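## Task

Take the C battery off the desk and set it down on the counter so it rests there without the robot's help. Every carton on the desk must stay off the floor. Release it and back the hand away afterwards, and the robot must not topple or be left leaning.

## Robot and tools

ROBOT. A wheeled base that can drive straight and spin in place but cannot strafe. It carries a lifting column with a tilting head and two six-joint arms, left and right, each ending in a two-finger gripper. Shoulder height S = 0.90 m + column_m. Folded at the start, the robot is 0.73 m long, 0.62 m wide and S + 0.43 m tall, with its front 0.40 m ahead of the column.

FRAMES. Base frame: origin on the floor under the column, between the drive wheels; x forward, y to the left, z up. left_hand and right_hand are reported in this frame as the point where the fingers meet (tips reach 8 mm further). The hand's z axis is the finger direction, its y axis the opening direction; quat_wxyz rotates (0,0,1) onto the finger direction. The odometry frame is the base frame as it stood when the scene began. base_odometry only counts wheel rotation, so slip is counted as travel; heading is positive leftward, -3.142 to 3.142.

execute_actions. Argument actions: a list holding one action or none (empty list = just report state and images). An action may contain base, joints, or both, plus optional speeds; motions start together and may finish at different times. base holds exactly one key: translate_m (metres, relative offset from where the base last measured itself, positive forward, -3 to 3) or rotate_rad (radians, relative turn, positive counter-clockwise seen from above, -3.2 to 3.2). joints is a single map by joint name of absolute targets (not offsets): column_m 0 to 0.8; head_tilt_rad -0.61 to 1.308 (0 about level, positive looks down); for each side (left_ / right_): joint1_rad -2.879 to 2.879, joint2_rad 0 to 3.141, joint3_rad 0 to 3.019, joint4_rad -1.692 to 1.57, joint5_rad -1.57 to 1.57 (positive swings the hand to the robot's right), joint6_rad -2.094 to 2.094 (positive rolls clockwise viewed from behind), gripper_m 0 to 0.093 (fingertip gap in metres). speeds can cap translate_m at 0.05 to 0.8 m/s and rotate_rad at 0.1 to 1 rad/s (defaults are the maxima); it does not slow arms. A base move needing over 8.667 s at its cap is refused. Unknown keys or out-of-range numbers refuse the call and nothing moves. Joints omitted from an action may still be driving to earlier targets. cameras: list from cam_head_left, cam_head_right, cam_left_wrist, cam_right_wrist, nav_camera, all; null or omitted gives all, [] gives none.

wait: seconds 0 to 10; no new command, returns state and images. zoom_image: camera plus region [x0, y0, x1, y1] in pixels of that camera's latest full image, origin top-left, at most 504 by 504. finished_scene: scene = number of the current scene; it ends that scene for good and reports success, so the goal must already hold stably.

ARM GEOMETRY (approximate). With joint1 at -1.57 (left) or 1.57 (right) and joints 5, 6 at 0, the arm moves in a vertical plane straight ahead, 0.23 m off the centre line. Let a = j2 - 0.35, b = 1.05 + j2 - j3, c = b - j4. Hand is 0.12 + 0.39 sin a + 0.38 cos b + 0.25 cos c ahead and S + 0.39 cos a - 0.38 sin b - 0.25 sin c up; c = 1.57 means fingers straight down. Example: j2, j3, j4 = 0.93, 0.78, 0.14 gives 0.60 m ahead, 0.25 m below S. Real hands land up to ~5 cm lower and nearer the column (~12 cm with heavy or far loads); trust the reported hand position. Reach is about 1 m from the shoulder. Low work near the base: keep the hand at least 0.45 m ahead below 0.4 m height, and avoid moving arms with column_m under 0.3.

LOADS AND GRIP. Light objects are easiest carried with fingers pointing down, about 0.4 to 0.6 m ahead and 0.2 to 0.7 m below S. To grasp, command an opening smaller than the object; off_target is then expected. A reported opening staying 0.002 m or more above target means something is held. Fingers are 7 cm long; gripper body 10 cm wide, 7 cm thick. Targets within ~0.03 rad (0.08 for joints 2, 3) of the current reading may not move a joint; approach contacts in steps of about 0.05 rad from your last target.

RESULT LINES. base_status and joint_status: done, off_target (stopped short, maybe still pushing), contact_stop (base stall or column touch; target dropped), time_out, not_followed / joint command not followed (safety check withheld arm targets because of the other arm, the body or an obstacle; back each moved joint off by 0.05 rad or more, or drive away). on_its_own lists uncommanded behaviour; held at is a held target, not a position. turned_by_wheels vs turned_by_imu differing by over ~4 % and 0.05 rad means slip or collision. base_tilt in degrees, forward/right positive. motor_effort lists left_wheel and right_wheel only, in percent, with peak in brackets. wheel_motors_off = 1 means the wheels are briefly unpowered after pushing hard for ~3 s.

CAUTIONS. After a base contact_stop, back off 0.05 m before retrying or turning. A desk top 0.30 m or more high and more than 0.26 m below S can slide over the base housing into the column. The column refuses to descend after a hand touches down until raised 0.2 m. A blocked arm keeps pushing and can overheat; resend its reported joint angles to relax it. Never let the arms collide or press on each other. Avoid knocking cartons off the desk, dropping objects, or tipping the robot; release the object and pull the hand clear before ending the scene.

Each tool is called as name(argument=value, ...) on one line, values as JSON.

## Session

execute_actions(actions=[])

Scene clock: 0.00 s.
base_odometry: x=+0.000 y=+0.000 heading=+0.000 (m, m, rad; odometry frame)
turned_by_wheels: +0.000 (rad since the last result)
turned_by_imu: +0.000 (rad since the last result)
base_tilt: forward=+0.2 right=+0.0 (deg)
base_status: not commanded
joint_positions: column_m=+0.552 head_tilt_rad=+0.880 left_joint1_rad=-1.587 left_joint2_rad=+0.889 left_joint3_rad=+0.411 left_joint4_rad=-0.965 left_joint5_rad=-0.006 left_joint6_rad=-0.015 left_gripper_m=+0.094 right_joint1_rad=+1.561 right_joint2_rad=+0.858 right_joint3_rad=+0.416 right_joint4_rad=-0.971 right_joint5_rad=-0.003 right_joint6_rad=+0.094 right_gripper_m=+0.095
joint_status: not commanded
wheel_motors_off: 0
motor_effort: left_wheel=+0 right_wheel=+1 (%)
left_hand: x=+0.1448 y=+0.2221 z=+1.2527 quat_wxyz=(+0.444, -0.001, -0.896, -0.001) (m; base frame)
right_hand: x=+0.1530 y=-0.2270 z=+1.2536 quat_wxyz=(+0.429, -0.047, -0.902, +0.022) (m; base frame)
pictures: cam_head_left, cam_head_right, cam_left_wrist, cam_right_wrist, nav_camera
Images, in order (width x height): cam_head_left 672x504, cam_head_right 672x504, cam_left_wrist 672x504, cam_right_wrist 672x504, nav_camera 672x504.

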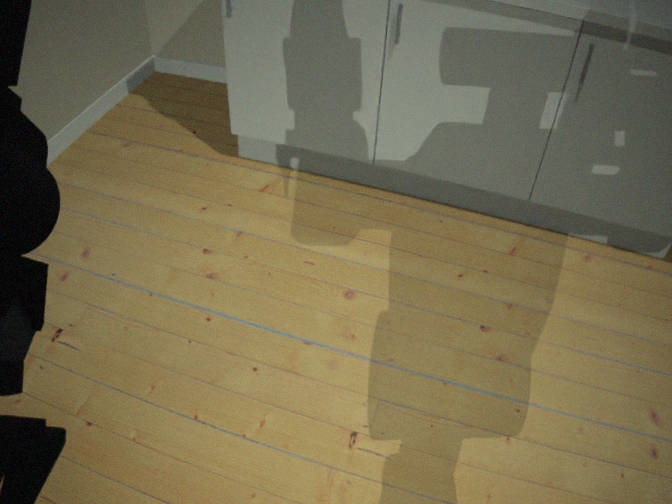

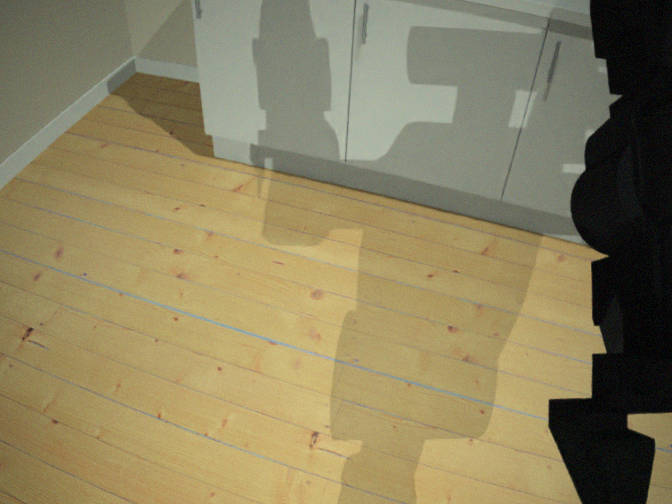

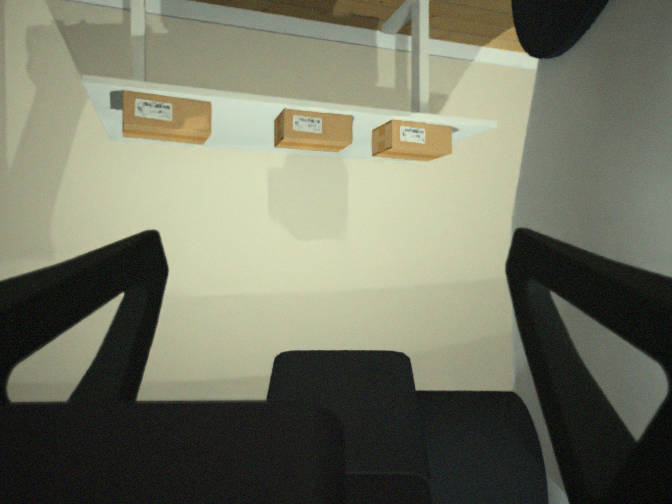

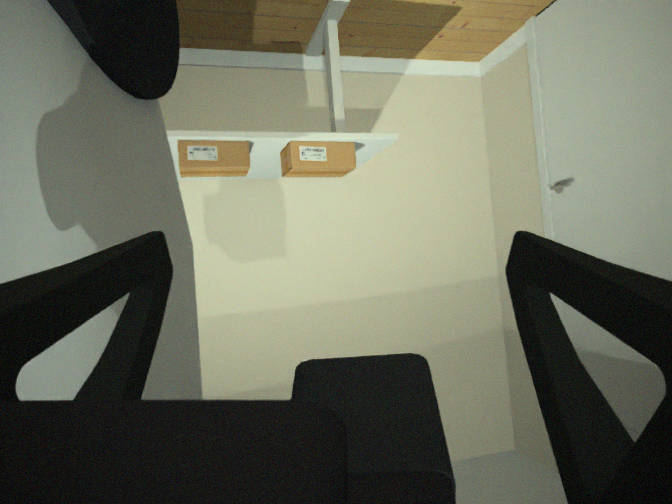

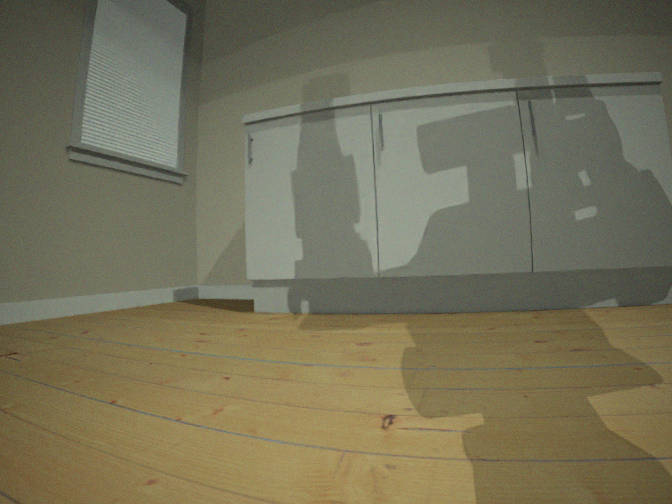

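execute_actions(actions=[{"base":{"translate_m":0.3},"joints":{"head_tilt_rad":0.5}}], cameras=[])

execute_actions(actions=[{"base":{"rotate_rad":3.14}}], cameras=["cam_head_left","nav_camera"])

Scene clock: 3.63 s.
base_odometry: x=+0.300 y=+0.000 heading=+0.000 (m, m, rad; odometry frame)
turned_by_wheels: +0.000 (rad since the last result)
turned_by_imu: +0.000 (rad since the last result)
base_tilt: forward=+0.0 right=+0.1 (deg)
base_status: done
joint_positions: column_m=+0.552 head_tilt_rad=+0.518 left_joint1_rad=-1.587 left_joint2_rad=+0.889 left_joint3_rad=+0.413 left_joint4_rad=-0.965 left_joint5_rad=-0.006 left_joint6_rad=-0.015 left_gripper_m=+0.094 right_joint1_rad=+1.561 right_joint2_rad=+0.858 right_joint3_rad=+0.418 right_joint4_rad=-0.971 right_joint5_rad=-0.003 right_joint6_rad=+0.094 right_gripper_m=+0.095
joint_status: all done
wheel_motors_off: 0
motor_effort: left_wheel=+0(27) right_wheel=-1(37) (%)
left_hand: x=+0.1458 y=+0.2221 z=+1.2523 quat_wxyz=(+0.443, -0.001, -0.897, -0.001) (m; base frame)
right_hand: x=+0.1540 y=-0.2270 z=+1.2533 quat_wxyz=(+0.428, -0.047, -0.902, +0.021) (m; base frame)
pictures: none
No camera images: the call's "cameras" was empty. Leave "cameras" out to get every camera's image.

Scene clock: 8.37 s.
base_odometry: x=+0.300 y=+0.000 heading=+3.139 (m, m, rad; odometry frame)
turned_by_wheels: +3.139 (rad since the last result)
turned_by_imu: +3.195 (rad since the last result)
base_tilt: forward=+0.1 right=-0.1 (deg)
base_status: done
joint_positions: column_m=+0.552 head_tilt_rad=+0.518 left_joint1_rad=-1.587 left_joint2_rad=+0.889 left_joint3_rad=+0.413 left_joint4_rad=-0.965 left_joint5_rad=-0.006 left_joint6_rad=-0.015 left_gripper_m=+0.094 right_joint1_rad=+1.561 right_joint2_rad=+0.858 right_joint3_rad=+0.418 right_joint4_rad=-0.971 right_joint5_rad=-0.003 right_joint6_rad=+0.094 right_gripper_m=+0.095
joint_status: not commanded
wheel_motors_off: 0
motor_effort: left_wheel=-6(42) right_wheel=+7(34) (%)
left_hand: x=+0.1458 y=+0.2221 z=+1.2523 quat_wxyz=(+0.443, -0.001, -0.897, -0.001) (m; base frame)
right_hand: x=+0.1540 y=-0.2270 z=+1.2533 quat_wxyz=(+0.428, -0.047, -0.902, +0.021) (m; base frame)
pictures: cam_head_left, nav_camera
Images, in order (width x height): cam_head_left 672x504, nav_camera 672x504.

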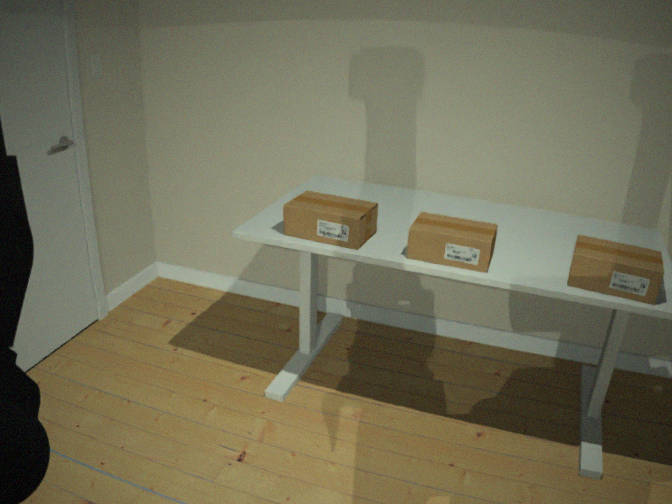

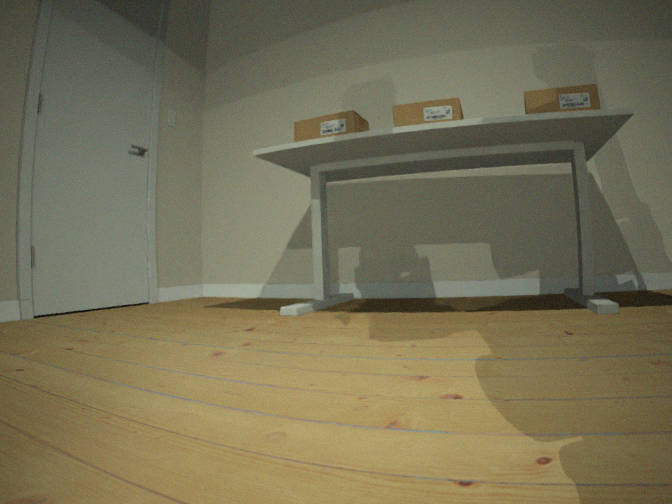

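execute_actions(actions=[{"base":{"translate_m":0.6},"joints":{"head_tilt_rad":0.75,"column_m":0.8}}], cameras=["cam_head_left","cam_head_right"])

Scene clock: 13.47 s.
base_odometry: x=-0.300 y=+0.002 heading=+3.138 (m, m, rad; odometry frame)
turned_by_wheels: +0.000 (rad since the last result)
turned_by_imu: +0.000 (rad since the last result)
base_tilt: forward=+0.1 right=-0.3 (deg)
base_status: done
joint_positions: column_m=+0.797 head_tilt_rad=+0.753 left_joint1_rad=-1.587 left_joint2_rad=+0.889 left_joint3_rad=+0.413 left_joint4_rad=-0.965 left_joint5_rad=-0.006 left_joint6_rad=-0.015 left_gripper_m=+0.094 right_joint1_rad=+1.561 right_joint2_rad=+0.858 right_joint3_rad=+0.419 right_joint4_rad=-0.971 right_joint5_rad=-0.003 right_joint6_rad=+0.094 right_gripper_m=+0.095
joint_status: all done
joint sent to its limit — the command would take column_m past its upper limit, so that joint was sent only as far as its limit.
wheel_motors_off: 0
motor_effort: left_wheel=-1(33) right_wheel=+1(50) (%)
left_hand: x=+0.1458 y=+0.2221 z=+1.4983 quat_wxyz=(+0.443, -0.001, -0.897, -0.001) (m; base frame)
right_hand: x=+0.1542 y=-0.2270 z=+1.4992 quat_wxyz=(+0.428, -0.047, -0.902, +0.021) (m; base frame)
pictures: cam_head_left, cam_head_right
Images, in order (width x height): cam_head_left 672x504, cam_head_right 672x504.

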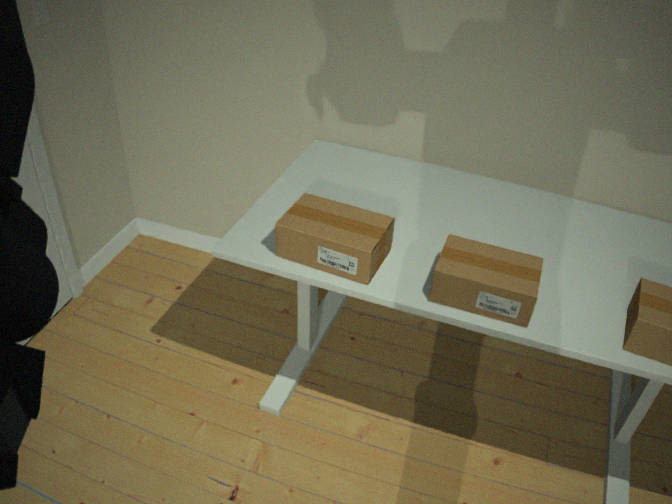

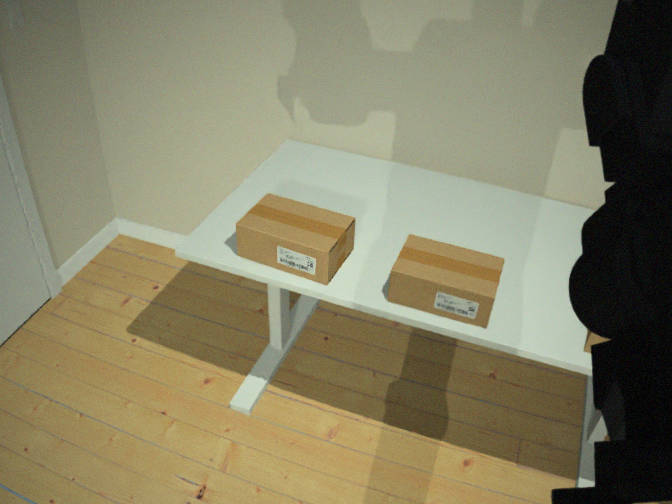

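execute_actions(actions=[{"base":{"rotate_rad":-0.45}}], cameras=[])

execute_actions(actions=[{"base":{"translate_m":0.35},"joints":{"head_tilt_rad":1.0}}], cameras=["cam_head_left","cam_head_right"])

Scene clock: 16.83 s.
base_odometry: x=-0.300 y=+0.002 heading=+2.690 (m, m, rad; odometry frame)
turned_by_wheels: -0.449 (rad since the last result)
turned_by_imu: -0.456 (rad since the last result)
base_tilt: forward=+0.1 right=-0.2 (deg)
base_status: done
joint_positions: column_m=+0.797 head_tilt_rad=+0.753 left_joint1_rad=-1.587 left_joint2_rad=+0.889 left_joint3_rad=+0.413 left_joint4_rad=-0.965 left_joint5_rad=-0.006 left_joint6_rad=-0.015 left_gripper_m=+0.094 right_joint1_rad=+1.561 right_joint2_rad=+0.858 right_joint3_rad=+0.419 right_joint4_rad=-0.971 right_joint5_rad=-0.003 right_joint6_rad=+0.094 right_gripper_m=+0.095
joint_status: not commanded
wheel_motors_off: 0
motor_effort: left_wheel=+8(30) right_wheel=-6(41) (%)
left_hand: x=+0.1458 y=+0.2221 z=+1.4983 quat_wxyz=(+0.443, -0.001, -0.897, -0.001) (m; base frame)
right_hand: x=+0.1542 y=-0.2270 z=+1.4992 quat_wxyz=(+0.428, -0.047, -0.902, +0.021) (m; base frame)
pictures: none
No camera images: the call's "cameras" was empty. Leave "cameras" out to get every camera's image.

Scene clock: 19.07 s.
base_odometry: x=-0.615 y=+0.155 heading=+2.689 (m, m, rad; odometry frame)
turned_by_wheels: +0.000 (rad since the last result)
turned_by_imu: +0.000 (rad since the last result)
base_tilt: forward=+0.0 right=+0.0 (deg)
base_status: done
joint_positions: column_m=+0.797 head_tilt_rad=+1.000 left_joint1_rad=-1.587 left_joint2_rad=+0.889 left_joint3_rad=+0.413 left_joint4_rad=-0.965 left_joint5_rad=-0.006 left_joint6_rad=-0.015 left_gripper_m=+0.094 right_joint1_rad=+1.561 right_joint2_rad=+0.858 right_joint3_rad=+0.420 right_joint4_rad=-0.971 right_joint5_rad=-0.003 right_joint6_rad=+0.094 right_gripper_m=+0.095
joint_status: all done
wheel_motors_off: 0
motor_effort: left_wheel=+0(48) right_wheel=+0(33) (%)
left_hand: x=+0.1458 y=+0.2221 z=+1.4983 quat_wxyz=(+0.443, -0.001, -0.897, -0.001) (m; base frame)
right_hand: x=+0.1546 y=-0.2270 z=+1.4991 quat_wxyz=(+0.428, -0.047, -0.902, +0.021) (m; base frame)
pictures: cam_head_left, cam_head_right
Images, in order (width x height): cam_head_left 672x504, cam_head_right 672x504.

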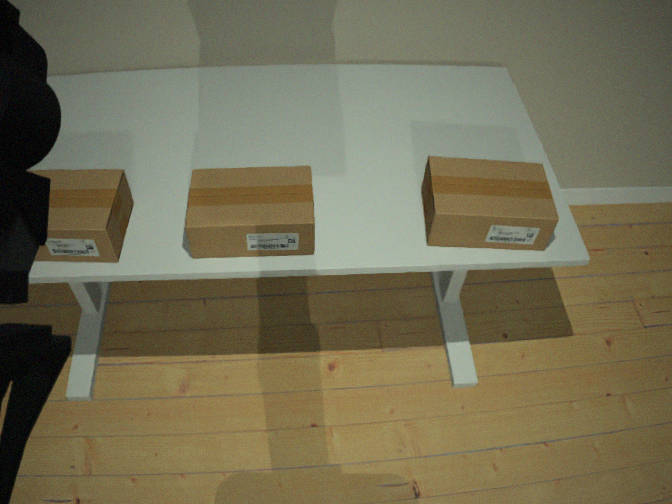

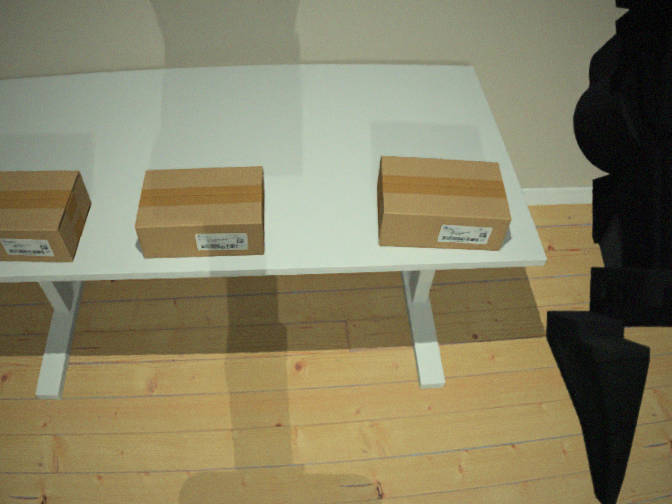

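execute_actions(actions=[{"base":{"translate_m":0.35},"joints":{"head_tilt_rad":1.3}}], cameras=["cam_head_left","cam_head_right"])

Scene clock: 22.60 s.
base_odometry: x=-0.930 y=+0.307 heading=+2.690 (m, m, rad; odometry frame)
turned_by_wheels: +0.001 (rad since the last result)
turned_by_imu: +0.001 (rad since the last result)
base_tilt: forward=+0.2 right=+0.0 (deg)
base_status: done
joint_positions: column_m=+0.797 head_tilt_rad=+1.297 left_joint1_rad=-1.587 left_joint2_rad=+0.889 left_joint3_rad=+0.413 left_joint4_rad=-0.965 left_joint5_rad=-0.006 left_joint6_rad=-0.015 left_gripper_m=+0.094 right_joint1_rad=+1.561 right_joint2_rad=+0.858 right_joint3_rad=+0.419 right_joint4_rad=-0.971 right_joint5_rad=-0.003 right_joint6_rad=+0.094 right_gripper_m=+0.095
joint_status: all done
wheel_motors_off: 0
motor_effort: left_wheel=+1(31) right_wheel=-1(31) (%)
left_hand: x=+0.1458 y=+0.2221 z=+1.4983 quat_wxyz=(+0.443, -0.001, -0.897, -0.001) (m; base frame)
right_hand: x=+0.1544 y=-0.2270 z=+1.4991 quat_wxyz=(+0.428, -0.047, -0.902, +0.021) (m; base frame)
pictures: cam_head_left, cam_head_right
Images, in order (width x height): cam_head_left 672x504, cam_head_right 672x504.

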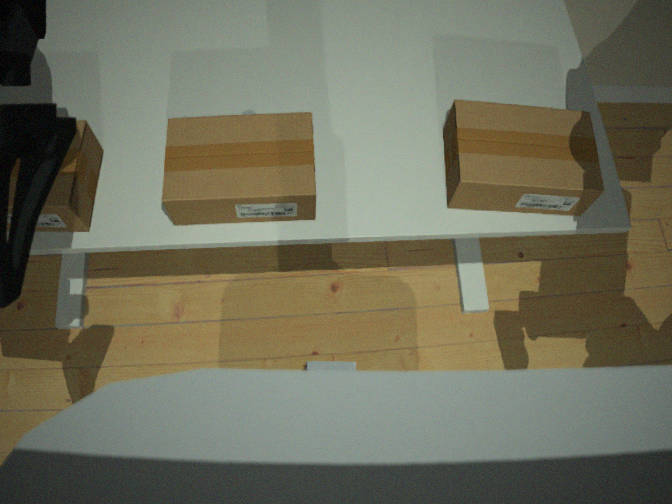

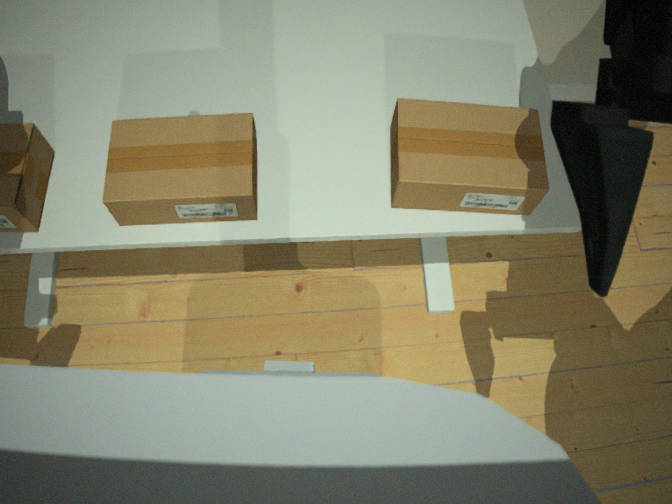

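execute_actions(actions=[{"base":{"translate_m":0.18},"speeds":{"translate_m":0.2},"joints":{"left_joint1_rad":-1.57,"left_joint2_rad":0.95,"left_joint3_rad":1.4,"left_joint4_rad":-0.97}}], cameras=[])

execute_actions(actions=[{"joints":{"column_m":0.45}}], cameras=["cam_head_left","cam_left_wrist"])

Scene clock: 28.20 s.
base_odometry: x=-1.092 y=+0.386 heading=+2.691 (m, m, rad; odometry frame)
turned_by_wheels: +0.001 (rad since the last result)
turned_by_imu: +0.001 (rad since the last result)
base_tilt: forward=+0.1 right=+0.0 (deg)
base_status: done
joint_positions: column_m=+0.797 head_tilt_rad=+1.297 left_joint1_rad=-1.580 left_joint2_rad=+0.951 left_joint3_rad=+1.385 left_joint4_rad=-0.966 left_joint5_rad=-0.006 left_joint6_rad=-0.015 left_gripper_m=+0.094 right_joint1_rad=+1.561 right_joint2_rad=+0.858 right_joint3_rad=+0.416 right_joint4_rad=-0.971 right_joint5_rad=-0.003 right_joint6_rad=+0.094 right_gripper_m=+0.095
joint_status: all done
wheel_motors_off: 0
motor_effort: left_wheel=+1(32) right_wheel=-2(27) (%)
left_hand: x=+0.6530 y=+0.2215 z=+1.5505 quat_wxyz=(+0.004, +0.005, -1.000, +0.001) (m; base frame)
right_hand: x=+0.1528 y=-0.2270 z=+1.4996 quat_wxyz=(+0.429, -0.047, -0.902, +0.022) (m; base frame)
pictures: none
No camera images: the call's "cameras" was empty. Leave "cameras" out to get every camera's image.

Scene clock: 33.27 s.
base_odometry: x=-1.092 y=+0.386 heading=+2.691 (m, m, rad; odometry frame)
turned_by_wheels: +0.000 (rad since the last result)
turned_by_imu: +0.001 (rad since the last result)
base_tilt: forward=+0.0 right=-0.1 (deg)
base_status: not commanded
joint_positions: column_m=+0.450 head_tilt_rad=+1.297 left_joint1_rad=-1.580 left_joint2_rad=+0.951 left_joint3_rad=+1.385 left_joint4_rad=-0.966 left_joint5_rad=-0.006 left_joint6_rad=-0.015 left_gripper_m=+0.094 right_joint1_rad=+1.561 right_joint2_rad=+0.858 right_joint3_rad=+0.416 right_joint4_rad=-0.971 right_joint5_rad=-0.003 right_joint6_rad=+0.094 right_gripper_m=+0.095
joint_status: all done
wheel_motors_off: 0
motor_effort: left_wheel=+1(2) right_wheel=-2(2) (%)
left_hand: x=+0.6530 y=+0.2215 z=+1.2032 quat_wxyz=(+0.004, +0.005, -1.000, +0.001) (m; base frame)
right_hand: x=+0.1528 y=-0.2270 z=+1.1523 quat_wxyz=(+0.429, -0.047, -0.902, +0.022) (m; base frame)
pictures: cam_head_left, cam_left_wrist
Images, in order (width x height): cam_head_left 672x504, cam_left_wrist 672x504.

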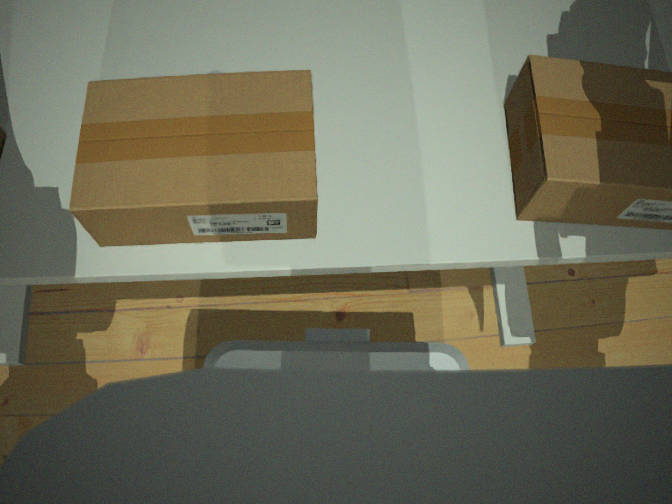

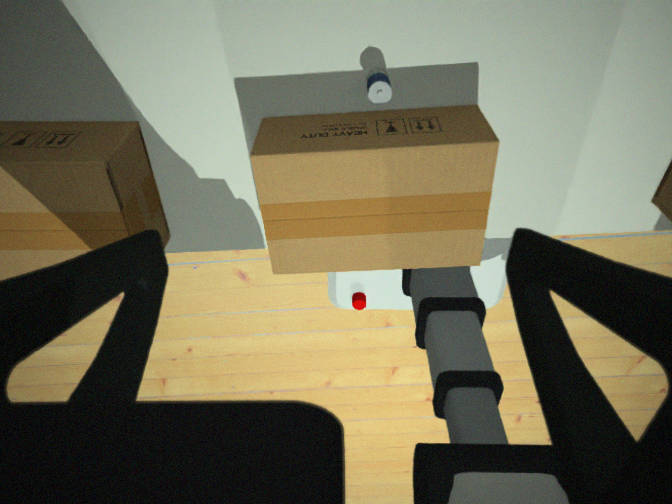

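execute_actions(actions=[{"base":{"translate_m":0.12},"speeds":{"translate_m":0.2},"joints":{"column_m":0.22}}], cameras=["cam_head_left","cam_left_wrist"])

Scene clock: 39.77 s.
base_odometry: x=-1.200 y=+0.438 heading=+2.691 (m, m, rad; odometry frame)
turned_by_wheels: +0.000 (rad since the last result)
turned_by_imu: +0.001 (rad since the last result)
base_tilt: forward=+0.1 right=-0.3 (deg)
base_status: done
joint_positions: column_m=+0.220 head_tilt_rad=+1.298 left_joint1_rad=-1.580 left_joint2_rad=+0.951 left_joint3_rad=+1.385 left_joint4_rad=-0.967 left_joint5_rad=-0.006 left_joint6_rad=-0.015 left_gripper_m=+0.094 right_joint1_rad=+1.561 right_joint2_rad=+0.858 right_joint3_rad=+0.415 right_joint4_rad=-0.971 right_joint5_rad=-0.003 right_joint6_rad=+0.094 right_gripper_m=+0.095
joint_status: all done
wheel_motors_off: 0
motor_effort: left_wheel=+1(29) right_wheel=-1(27) (%)
left_hand: x=+0.6530 y=+0.2215 z=+0.9734 quat_wxyz=(+0.004, +0.005, -1.000, +0.001) (m; base frame)
right_hand: x=+0.1524 y=-0.2270 z=+0.9224 quat_wxyz=(+0.430, -0.047, -0.902, +0.022) (m; base frame)
pictures: cam_head_left, cam_left_wrist
Images, in order (width x height): cam_head_left 672x504, cam_left_wrist 672x504.

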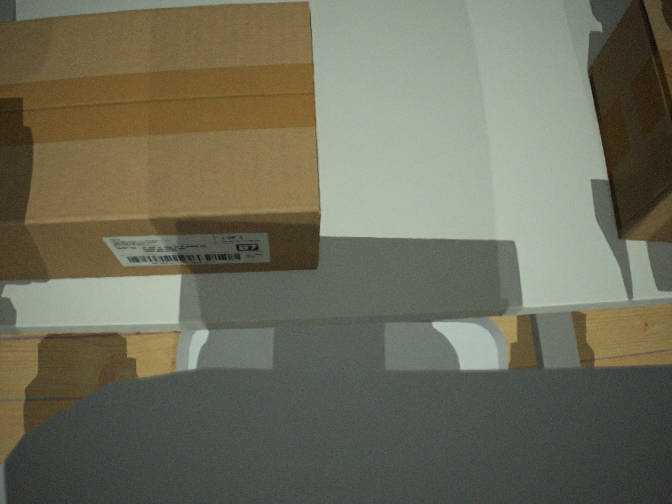

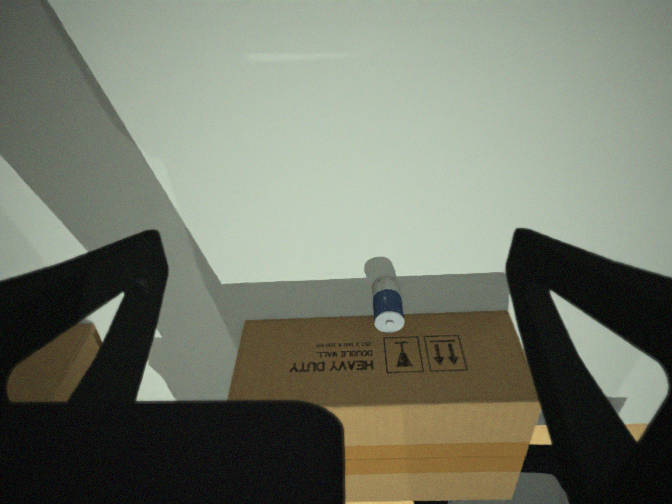

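execute_actions(actions=[{"base":{"rotate_rad":-0.07}}], cameras=[])

execute_actions(actions=[{"base":{"translate_m":-0.08},"speeds":{"translate_m":0.2},"joints":{"column_m":0.15}}], cameras=["cam_head_left","cam_left_wrist"])

Scene clock: 44.17 s.
base_odometry: x=-1.200 y=+0.438 heading=+2.623 (m, m, rad; odometry frame)
turned_by_wheels: -0.068 (rad since the last result)
turned_by_imu: -0.069 (rad since the last result)
base_tilt: forward=+0.2 right=-0.2 (deg)
base_status: done
joint_positions: column_m=+0.220 head_tilt_rad=+1.298 left_joint1_rad=-1.577 left_joint2_rad=+0.951 left_joint3_rad=+1.385 left_joint4_rad=-0.967 left_joint5_rad=-0.005 left_joint6_rad=-0.015 left_gripper_m=+0.094 right_joint1_rad=+1.561 right_joint2_rad=+0.858 right_joint3_rad=+0.415 right_joint4_rad=-0.971 right_joint5_rad=-0.003 right_joint6_rad=+0.094 right_gripper_m=+0.095
joint_status: not commanded
wheel_motors_off: 0
motor_effort: left_wheel=+2(43) right_wheel=-1(42) (%)
left_hand: x=+0.6530 y=+0.2227 z=+0.9733 quat_wxyz=(+0.004, +0.006, -1.000, +0.000) (m; base frame)
right_hand: x=+0.1524 y=-0.2270 z=+0.9224 quat_wxyz=(+0.430, -0.047, -0.902, +0.022) (m; base frame)
pictures: none
No camera images: the call's "cameras" was empty. Leave "cameras" out to get every camera's image.

Scene clock: 45.67 s.
base_odometry: x=-1.130 y=+0.399 heading=+2.623 (m, m, rad; odometry frame)
turned_by_wheels: +0.000 (rad since the last result)
turned_by_imu: +0.000 (rad since the last result)
base_tilt: forward=-0.1 right=-0.2 (deg)
base_status: done
joint_positions: column_m=+0.150 head_tilt_rad=+1.298 left_joint1_rad=-1.577 left_joint2_rad=+0.950 left_joint3_rad=+1.384 left_joint4_rad=-0.968 left_joint5_rad=-0.005 left_joint6_rad=-0.015 left_gripper_m=+0.094 right_joint1_rad=+1.561 right_joint2_rad=+0.857 right_joint3_rad=+0.413 right_joint4_rad=-0.971 right_joint5_rad=-0.003 right_joint6_rad=+0.094 right_gripper_m=+0.095
joint_status: all done
wheel_motors_off: 0
motor_effort: left_wheel=-2(23) right_wheel=-6(59) (%)
left_hand: x=+0.6522 y=+0.2227 z=+0.9034 quat_wxyz=(+0.005, +0.006, -1.000, +0.000) (m; base frame)
right_hand: x=+0.1514 y=-0.2270 z=+0.8527 quat_wxyz=(+0.430, -0.047, -0.901, +0.022) (m; base frame)
pictures: cam_head_left, cam_left_wrist
Images, in order (width x height): cam_head_left 672x504, cam_left_wrist 672x504.

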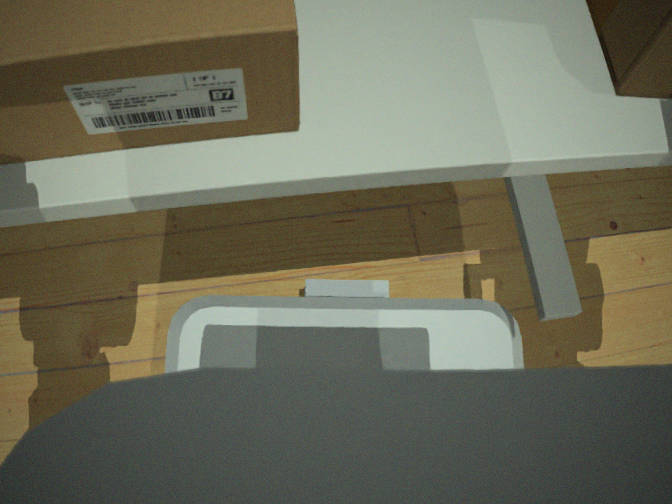

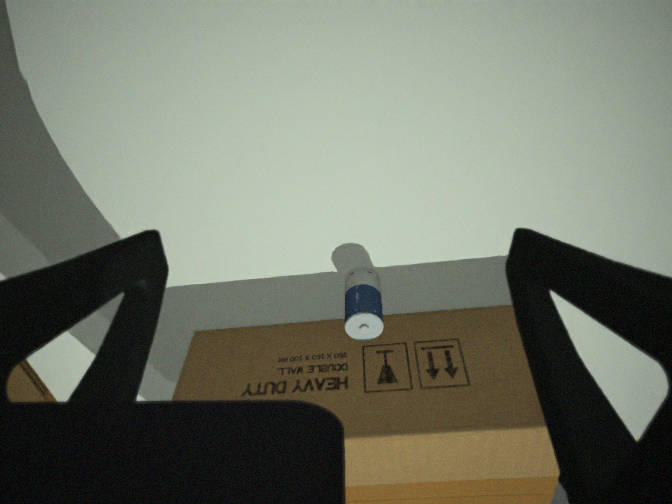

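execute_actions(actions=[{"base":{"translate_m":-0.07},"speeds":{"translate_m":0.1}}], cameras=["cam_left_wrist"])

Scene clock: 49.90 s.
base_odometry: x=-1.070 y=+0.364 heading=+2.623 (m, m, rad; odometry frame)
turned_by_wheels: +0.000 (rad since the last result)
turned_by_imu: +0.000 (rad since the last result)
base_tilt: forward=+0.1 right=+0.0 (deg)
base_status: done
joint_positions: column_m=+0.150 head_tilt_rad=+1.298 left_joint1_rad=-1.577 left_joint2_rad=+0.950 left_joint3_rad=+1.383 left_joint4_rad=-0.969 left_joint5_rad=-0.005 left_joint6_rad=-0.015 left_gripper_m=+0.094 right_joint1_rad=+1.561 right_joint2_rad=+0.857 right_joint3_rad=+0.414 right_joint4_rad=-0.971 right_joint5_rad=-0.003 right_joint6_rad=+0.094 right_gripper_m=+0.095
joint_status: not commanded
wheel_motors_off: 0
motor_effort: left_wheel=-1(37) right_wheel=+0(40) (%)
left_hand: x=+0.6518 y=+0.2227 z=+0.9032 quat_wxyz=(+0.006, +0.006, -1.000, +0.000) (m; base frame)
right_hand: x=+0.1518 y=-0.2270 z=+0.8526 quat_wxyz=(+0.430, -0.047, -0.901, +0.022) (m; base frame)
pictures: cam_left_wrist
Images, in order (width x height): cam_left_wrist 672x504.

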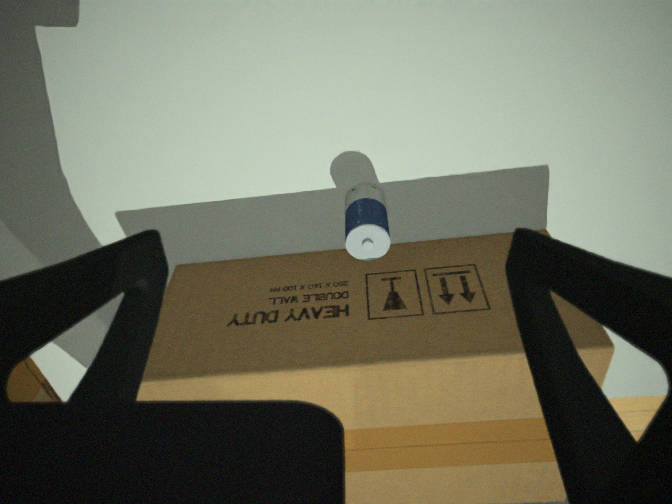

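execute_actions(actions=[{"base":{"rotate_rad":-0.025}}], cameras=[])

execute_actions(actions=[{"base":{"translate_m":-0.035},"speeds":{"translate_m":0.1}}], cameras=[])

execute_actions(actions=[{"joints":{"column_m":0.11}}], cameras=["cam_left_wrist"])

Scene clock: 52.30 s.
base_odometry: x=-1.070 y=+0.364 heading=+2.599 (m, m, rad; odometry frame)
turned_by_wheels: -0.023 (rad since the last result)
turned_by_imu: -0.023 (rad since the last result)
base_tilt: forward=+0.1 right=+0.0 (deg)
base_status: done
joint_positions: column_m=+0.150 head_tilt_rad=+1.298 left_joint1_rad=-1.577 left_joint2_rad=+0.950 left_joint3_rad=+1.383 left_joint4_rad=-0.969 left_joint5_rad=-0.005 left_joint6_rad=-0.015 left_gripper_m=+0.094 right_joint1_rad=+1.561 right_joint2_rad=+0.857 right_joint3_rad=+0.414 right_joint4_rad=-0.971 right_joint5_rad=-0.003 right_joint6_rad=+0.094 right_gripper_m=+0.095
joint_status: not commanded
wheel_motors_off: 0
motor_effort: left_wheel=+0(47) right_wheel=-2(42) (%)
left_hand: x=+0.6518 y=+0.2230 z=+0.9032 quat_wxyz=(+0.006, +0.006, -1.000, +0.000) (m; base frame)
right_hand: x=+0.1518 y=-0.2270 z=+0.8526 quat_wxyz=(+0.430, -0.047, -0.901, +0.022) (m; base frame)
pictures: none
No camera images: the call's "cameras" was empty. Leave "cameras" out to get every camera's image.

Scene clock: 53.53 s.
base_odometry: x=-1.040 y=+0.346 heading=+2.599 (m, m, rad; odometry frame)
turned_by_wheels: +0.000 (rad since the last result)
turned_by_imu: +0.000 (rad since the last result)
base_tilt: forward=-0.1 right=-0.2 (deg)
base_status: done
joint_positions: column_m=+0.150 head_tilt_rad=+1.298 left_joint1_rad=-1.577 left_joint2_rad=+0.950 left_joint3_rad=+1.383 left_joint4_rad=-0.969 left_joint5_rad=-0.005 left_joint6_rad=-0.015 left_gripper_m=+0.094 right_joint1_rad=+1.561 right_joint2_rad=+0.857 right_joint3_rad=+0.414 right_joint4_rad=-0.971 right_joint5_rad=-0.003 right_joint6_rad=+0.094 right_gripper_m=+0.095
joint_status: not commanded
wheel_motors_off: 0
motor_effort: left_wheel=+0(33) right_wheel=+0(33) (%)
left_hand: x=+0.6518 y=+0.2230 z=+0.9032 quat_wxyz=(+0.006, +0.006, -1.000, +0.000) (m; base frame)
right_hand: x=+0.1516 y=-0.2270 z=+0.8526 quat_wxyz=(+0.430, -0.047, -0.901, +0.022) (m; base frame)
pictures: none
No camera images: the call's "cameras" was empty. Leave "cameras" out to get every camera's image.

Scene clock: 54.63 s.
base_odometry: x=-1.040 y=+0.346 heading=+2.599 (m, m, rad; odometry frame)
turned_by_wheels: +0.000 (rad since the last result)
turned_by_imu: +0.000 (rad since the last result)
base_tilt: forward=+0.0 right=+0.0 (deg)
base_status: not commanded
joint_positions: column_m=+0.110 head_tilt_rad=+1.298 left_joint1_rad=-1.577 left_joint2_rad=+0.950 left_joint3_rad=+1.383 left_joint4_rad=-0.969 left_joint5_rad=-0.005 left_joint6_rad=-0.015 left_gripper_m=+0.094 right_joint1_rad=+1.561 right_joint2_rad=+0.857 right_joint3_rad=+0.414 right_joint4_rad=-0.971 right_joint5_rad=-0.003 right_joint6_rad=+0.094 right_gripper_m=+0.095
joint_status: all done
wheel_motors_off: 0
motor_effort: left_wheel=+0(1) right_wheel=+0(1) (%)
left_hand: x=+0.6518 y=+0.2230 z=+0.8632 quat_wxyz=(+0.006, +0.006, -1.000, +0.000) (m; base frame)
right_hand: x=+0.1516 y=-0.2270 z=+0.8126 quat_wxyz=(+0.430, -0.047, -0.901, +0.022) (m; base frame)
pictures: cam_left_wrist
Images, in order (width x height): cam_left_wrist 672x504.

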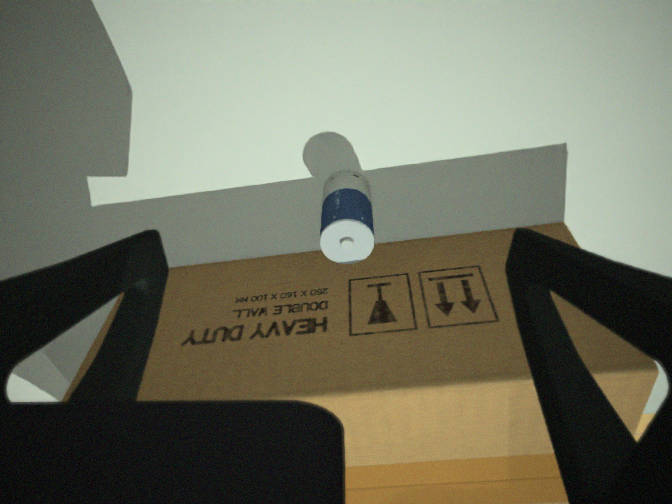

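execute_actions(actions=[{"base":{"translate_m":-0.02},"speeds":{"translate_m":0.1},"joints":{"column_m":0.07}}], cameras=["cam_left_wrist"])

Scene clock: 57.43 s.
base_odometry: x=-1.023 y=+0.336 heading=+2.599 (m, m, rad; odometry frame)
turned_by_wheels: +0.000 (rad since the last result)
turned_by_imu: +0.000 (rad since the last result)
base_tilt: forward=+0.1 right=-0.1 (deg)
base_status: done
joint_positions: column_m=+0.070 head_tilt_rad=+1.298 left_joint1_rad=-1.577 left_joint2_rad=+0.949 left_joint3_rad=+1.383 left_joint4_rad=-0.970 left_joint5_rad=-0.005 left_joint6_rad=-0.015 left_gripper_m=+0.094 right_joint1_rad=+1.561 right_joint2_rad=+0.857 right_joint3_rad=+0.414 right_joint4_rad=-0.971 right_joint5_rad=-0.003 right_joint6_rad=+0.094 right_gripper_m=+0.095
joint_status: all done
wheel_motors_off: 0
motor_effort: left_wheel=+0(33) right_wheel=-1(34) (%)
left_hand: x=+0.6513 y=+0.2230 z=+0.8235 quat_wxyz=(+0.006, +0.006, -1.000, +0.000) (m; base frame)
right_hand: x=+0.1516 y=-0.2270 z=+0.7726 quat_wxyz=(+0.430, -0.047, -0.901, +0.022) (m; base frame)
pictures: cam_left_wrist
Images, in order (width x height): cam_left_wrist 672x504.

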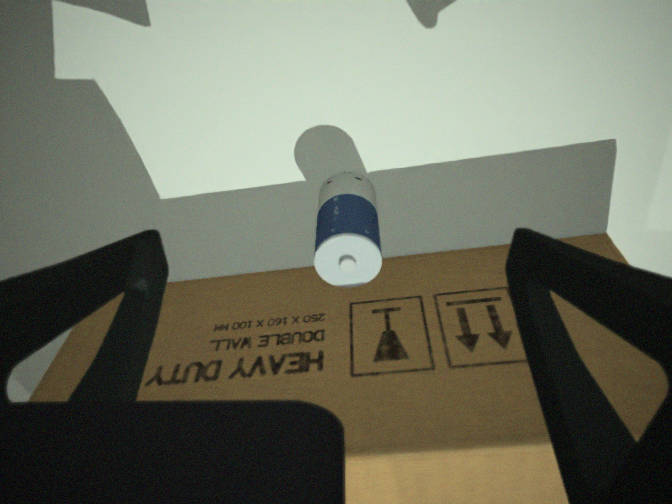

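execute_actions(actions=[{"base":{"translate_m":-0.02},"speeds":{"translate_m":0.1},"joints":{"column_m":0.045}}], cameras=["cam_left_wrist"])

Scene clock: 60.07 s.
base_odometry: x=-1.005 y=+0.325 heading=+2.599 (m, m, rad; odometry frame)
turned_by_wheels: +0.000 (rad since the last result)
turned_by_imu: +0.000 (rad since the last result)
base_tilt: forward=+0.0 right=-0.1 (deg)
base_status: done
joint_positions: column_m=+0.045 head_tilt_rad=+1.298 left_joint1_rad=-1.577 left_joint2_rad=+0.948 left_joint3_rad=+1.382 left_joint4_rad=-0.971 left_joint5_rad=-0.005 left_joint6_rad=-0.015 left_gripper_m=+0.094 right_joint1_rad=+1.561 right_joint2_rad=+0.857 right_joint3_rad=+0.414 right_joint4_rad=-0.971 right_joint5_rad=-0.003 right_joint6_rad=+0.094 right_gripper_m=+0.095
joint_status: all done
wheel_motors_off: 0
motor_effort: left_wheel=+0(32) right_wheel=+0(32) (%)
left_hand: x=+0.6509 y=+0.2230 z=+0.7987 quat_wxyz=(+0.007, +0.006, -1.000, +0.000) (m; base frame)
right_hand: x=+0.1516 y=-0.2270 z=+0.7476 quat_wxyz=(+0.430, -0.047, -0.901, +0.022) (m; base frame)
pictures: cam_left_wrist
Images, in order (width x height): cam_left_wrist 672x504.

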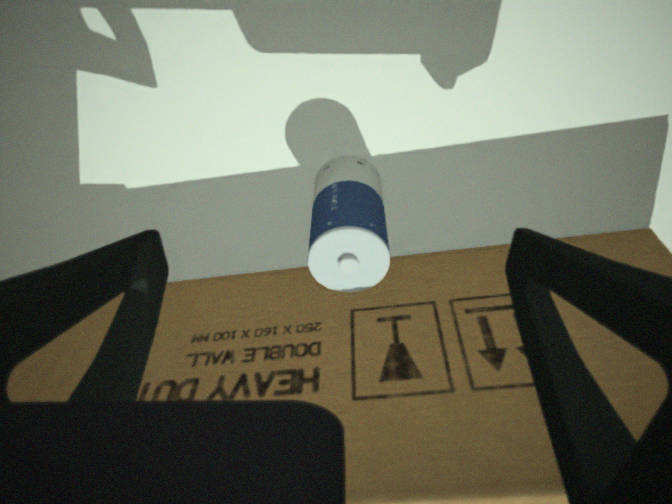

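execute_actions(actions=[{"base":{"translate_m":-0.012},"speeds":{"translate_m":0.1},"joints":{"column_m":0.005}}], cameras=["cam_left_wrist"])

Scene clock: 62.33 s.
base_odometry: x=-0.995 y=+0.319 heading=+2.599 (m, m, rad; odometry frame)
turned_by_wheels: +0.000 (rad since the last result)
turned_by_imu: +0.000 (rad since the last result)
base_tilt: forward=-0.2 right=-0.1 (deg)
base_status: done
joint_positions: column_m=+0.005 head_tilt_rad=+1.298 left_joint1_rad=-1.577 left_joint2_rad=+0.948 left_joint3_rad=+1.382 left_joint4_rad=-0.971 left_joint5_rad=-0.005 left_joint6_rad=-0.015 left_gripper_m=+0.094 right_joint1_rad=+1.561 right_joint2_rad=+0.857 right_joint3_rad=+0.413 right_joint4_rad=-0.971 right_joint5_rad=-0.003 right_joint6_rad=+0.094 right_gripper_m=+0.095
joint_status: all done
wheel_motors_off: 0
motor_effort: left_wheel=+0(32) right_wheel=+0(30) (%)
left_hand: x=+0.6511 y=+0.2230 z=+0.7588 quat_wxyz=(+0.006, +0.006, -1.000, +0.000) (m; base frame)
right_hand: x=+0.1514 y=-0.2270 z=+0.7077 quat_wxyz=(+0.430, -0.047, -0.901, +0.022) (m; base frame)
pictures: cam_left_wrist
Images, in order (width x height): cam_left_wrist 672x504.

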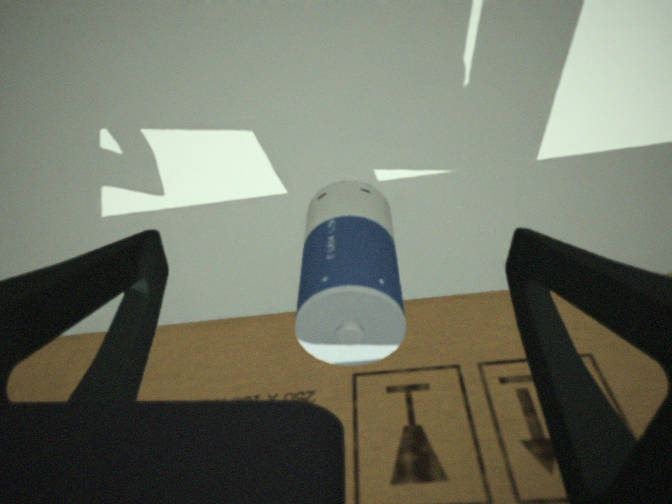

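execute_actions(actions=[{"joints":{"left_gripper_m":0.0}}], cameras=["cam_left_wrist"])

execute_actions(actions=[{"joints":{"column_m":0.3,"head_tilt_rad":0.6}}], cameras=["cam_left_wrist"])

Scene clock: 63.93 s.
base_odometry: x=-0.995 y=+0.319 heading=+2.599 (m, m, rad; odometry frame)
turned_by_wheels: +0.000 (rad since the last result)
turned_by_imu: +0.000 (rad since the last result)
base_tilt: forward=+0.0 right=-0.2 (deg)
base_status: not commanded
joint_positions: column_m=+0.005 head_tilt_rad=+1.298 left_joint1_rad=-1.577 left_joint2_rad=+0.948 left_joint3_rad=+1.382 left_joint4_rad=-0.971 left_joint5_rad=-0.005 left_joint6_rad=-0.015 left_gripper_m=+0.024 right_joint1_rad=+1.561 right_joint2_rad=+0.857 right_joint3_rad=+0.413 right_joint4_rad=-0.971 right_joint5_rad=-0.003 right_joint6_rad=+0.094 right_gripper_m=+0.095
joint_status: left_gripper_m off_target (ended at +0.024, target +0.000)
wheel_motors_off: 0
motor_effort: left_wheel=+0(0) right_wheel=+0(0) (%)
left_hand: x=+0.6511 y=+0.2230 z=+0.7588 quat_wxyz=(+0.006, +0.006, -1.000, +0.000) (m; base frame)
right_hand: x=+0.1514 y=-0.2270 z=+0.7077 quat_wxyz=(+0.430, -0.047, -0.901, +0.022) (m; base frame)
pictures: cam_left_wrist
Images, in order (width x height): cam_left_wrist 672x504.

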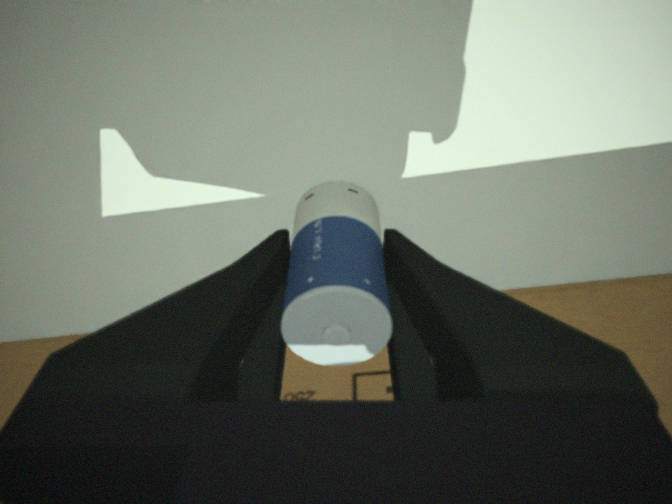

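Scene clock: 68.37 s.
base_odometry: x=-0.995 y=+0.319 heading=+2.599 (m, m, rad; odometry frame)
turned_by_wheels: +0.000 (rad since the last result)
turned_by_imu: +0.000 (rad since the last result)
base_tilt: forward=+0.1 right=-0.1 (deg)
base_status: not commanded
joint_positions: column_m=+0.300 head_tilt_rad=+0.617 left_joint1_rad=-1.577 left_joint2_rad=+0.948 left_joint3_rad=+1.382 left_joint4_rad=-0.971 left_joint5_rad=-0.005 left_joint6_rad=-0.015 left_gripper_m=+0.024 right_joint1_rad=+1.561 right_joint2_rad=+0.857 right_joint3_rad=+0.413 right_joint4_rad=-0.971 right_joint5_rad=-0.003 right_joint6_rad=+0.094 right_gripper_m=+0.095
joint_status: all done
wheel_motors_off: 0
motor_effort: left_wheel=-1(0) right_wheel=-1(1) (%)
left_hand: x=+0.6511 y=+0.2230 z=+1.0537 quat_wxyz=(+0.006, +0.006, -1.000, +0.000) (m; base frame)
right_hand: x=+0.1514 y=-0.2270 z=+1.0025 quat_wxyz=(+0.430, -0.047, -0.901, +0.022) (m; base frame)
pictures: cam_left_wrist
Images, in order (width x height): cam_left_wrist 672x504.

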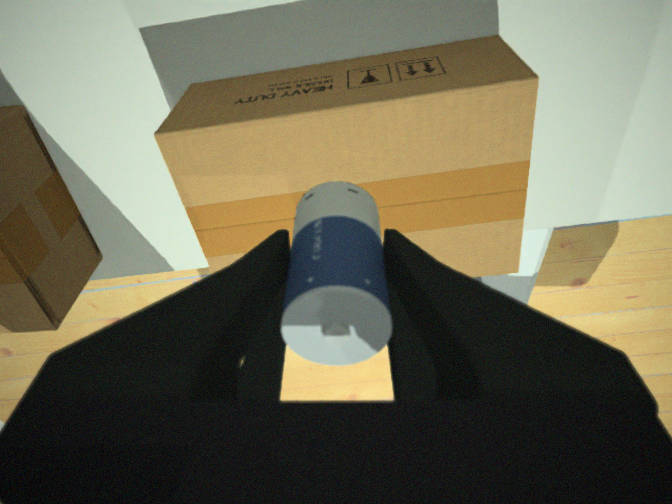

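execute_actions(actions=[{"base":{"translate_m":-0.5},"joints":{"column_m":0.42}}], cameras=[])

execute_actions(actions=[{"base":{"rotate_rad":3.1},"speeds":{"rotate_rad":0.7}}], cameras=["cam_head_left","nav_camera"])

Scene clock: 72.57 s.
base_odometry: x=-0.567 y=+0.061 heading=+2.599 (m, m, rad; odometry frame)
turned_by_wheels: +0.000 (rad since the last result)
turned_by_imu: +0.001 (rad since the last result)
base_tilt: forward=-0.1 right=-0.2 (deg)
base_status: done
joint_positions: column_m=+0.420 head_tilt_rad=+0.617 left_joint1_rad=-1.577 left_joint2_rad=+0.948 left_joint3_rad=+1.380 left_joint4_rad=-0.971 left_joint5_rad=-0.005 left_joint6_rad=-0.015 left_gripper_m=+0.024 right_joint1_rad=+1.561 right_joint2_rad=+0.857 right_joint3_rad=+0.413 right_joint4_rad=-0.971 right_joint5_rad=-0.003 right_joint6_rad=+0.094 right_gripper_m=+0.095
joint_status: all done
wheel_motors_off: 0
motor_effort: left_wheel=+1(33) right_wheel=+0(30) (%)
left_hand: x=+0.6500 y=+0.2230 z=+1.1729 quat_wxyz=(+0.008, +0.006, -1.000, +0.000) (m; base frame)
right_hand: x=+0.1511 y=-0.2270 z=+1.1227 quat_wxyz=(+0.430, -0.047, -0.901, +0.022) (m; base frame)
pictures: none
No camera images: the call's "cameras" was empty. Leave "cameras" out to get every camera's image.

Scene clock: 78.27 s.
base_odometry: x=-0.567 y=+0.061 heading=-0.586 (m, m, rad; odometry frame)
turned_by_wheels: +3.099 (rad since the last result)
turned_by_imu: +3.155 (rad since the last result)
base_tilt: forward=+0.1 right=-0.3 (deg)
base_status: done
joint_positions: column_m=+0.420 head_tilt_rad=+0.617 left_joint1_rad=-1.577 left_joint2_rad=+0.948 left_joint3_rad=+1.380 left_joint4_rad=-0.971 left_joint5_rad=-0.005 left_joint6_rad=-0.015 left_gripper_m=+0.024 right_joint1_rad=+1.561 right_joint2_rad=+0.857 right_joint3_rad=+0.413 right_joint4_rad=-0.971 right_joint5_rad=-0.003 right_joint6_rad=+0.094 right_gripper_m=+0.095
joint_status: not commanded
wheel_motors_off: 0
motor_effort: left_wheel=-6(31) right_wheel=+6(43) (%)
left_hand: x=+0.6500 y=+0.2230 z=+1.1729 quat_wxyz=(+0.008, +0.006, -1.000, +0.000) (m; base frame)
right_hand: x=+0.1511 y=-0.2270 z=+1.1227 quat_wxyz=(+0.430, -0.047, -0.901, +0.022) (m; base frame)
pictures: cam_head_left, nav_camera
Images, in order (width x height): cam_head_left 672x504, nav_camera 672x504.

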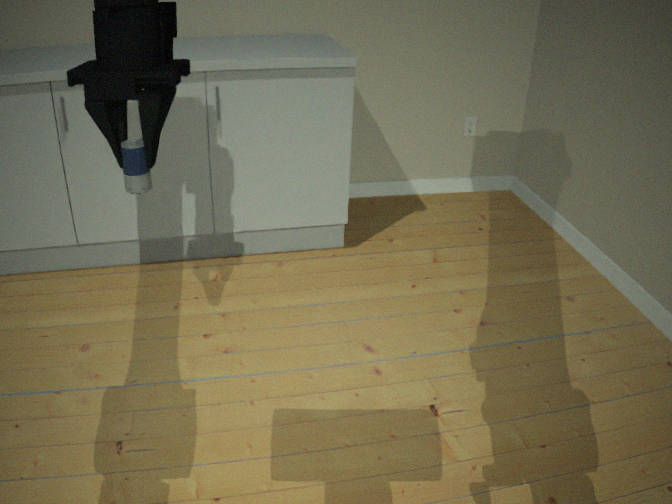

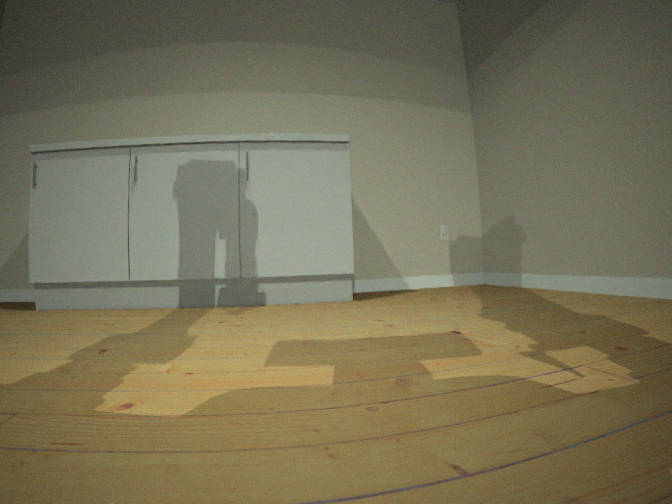

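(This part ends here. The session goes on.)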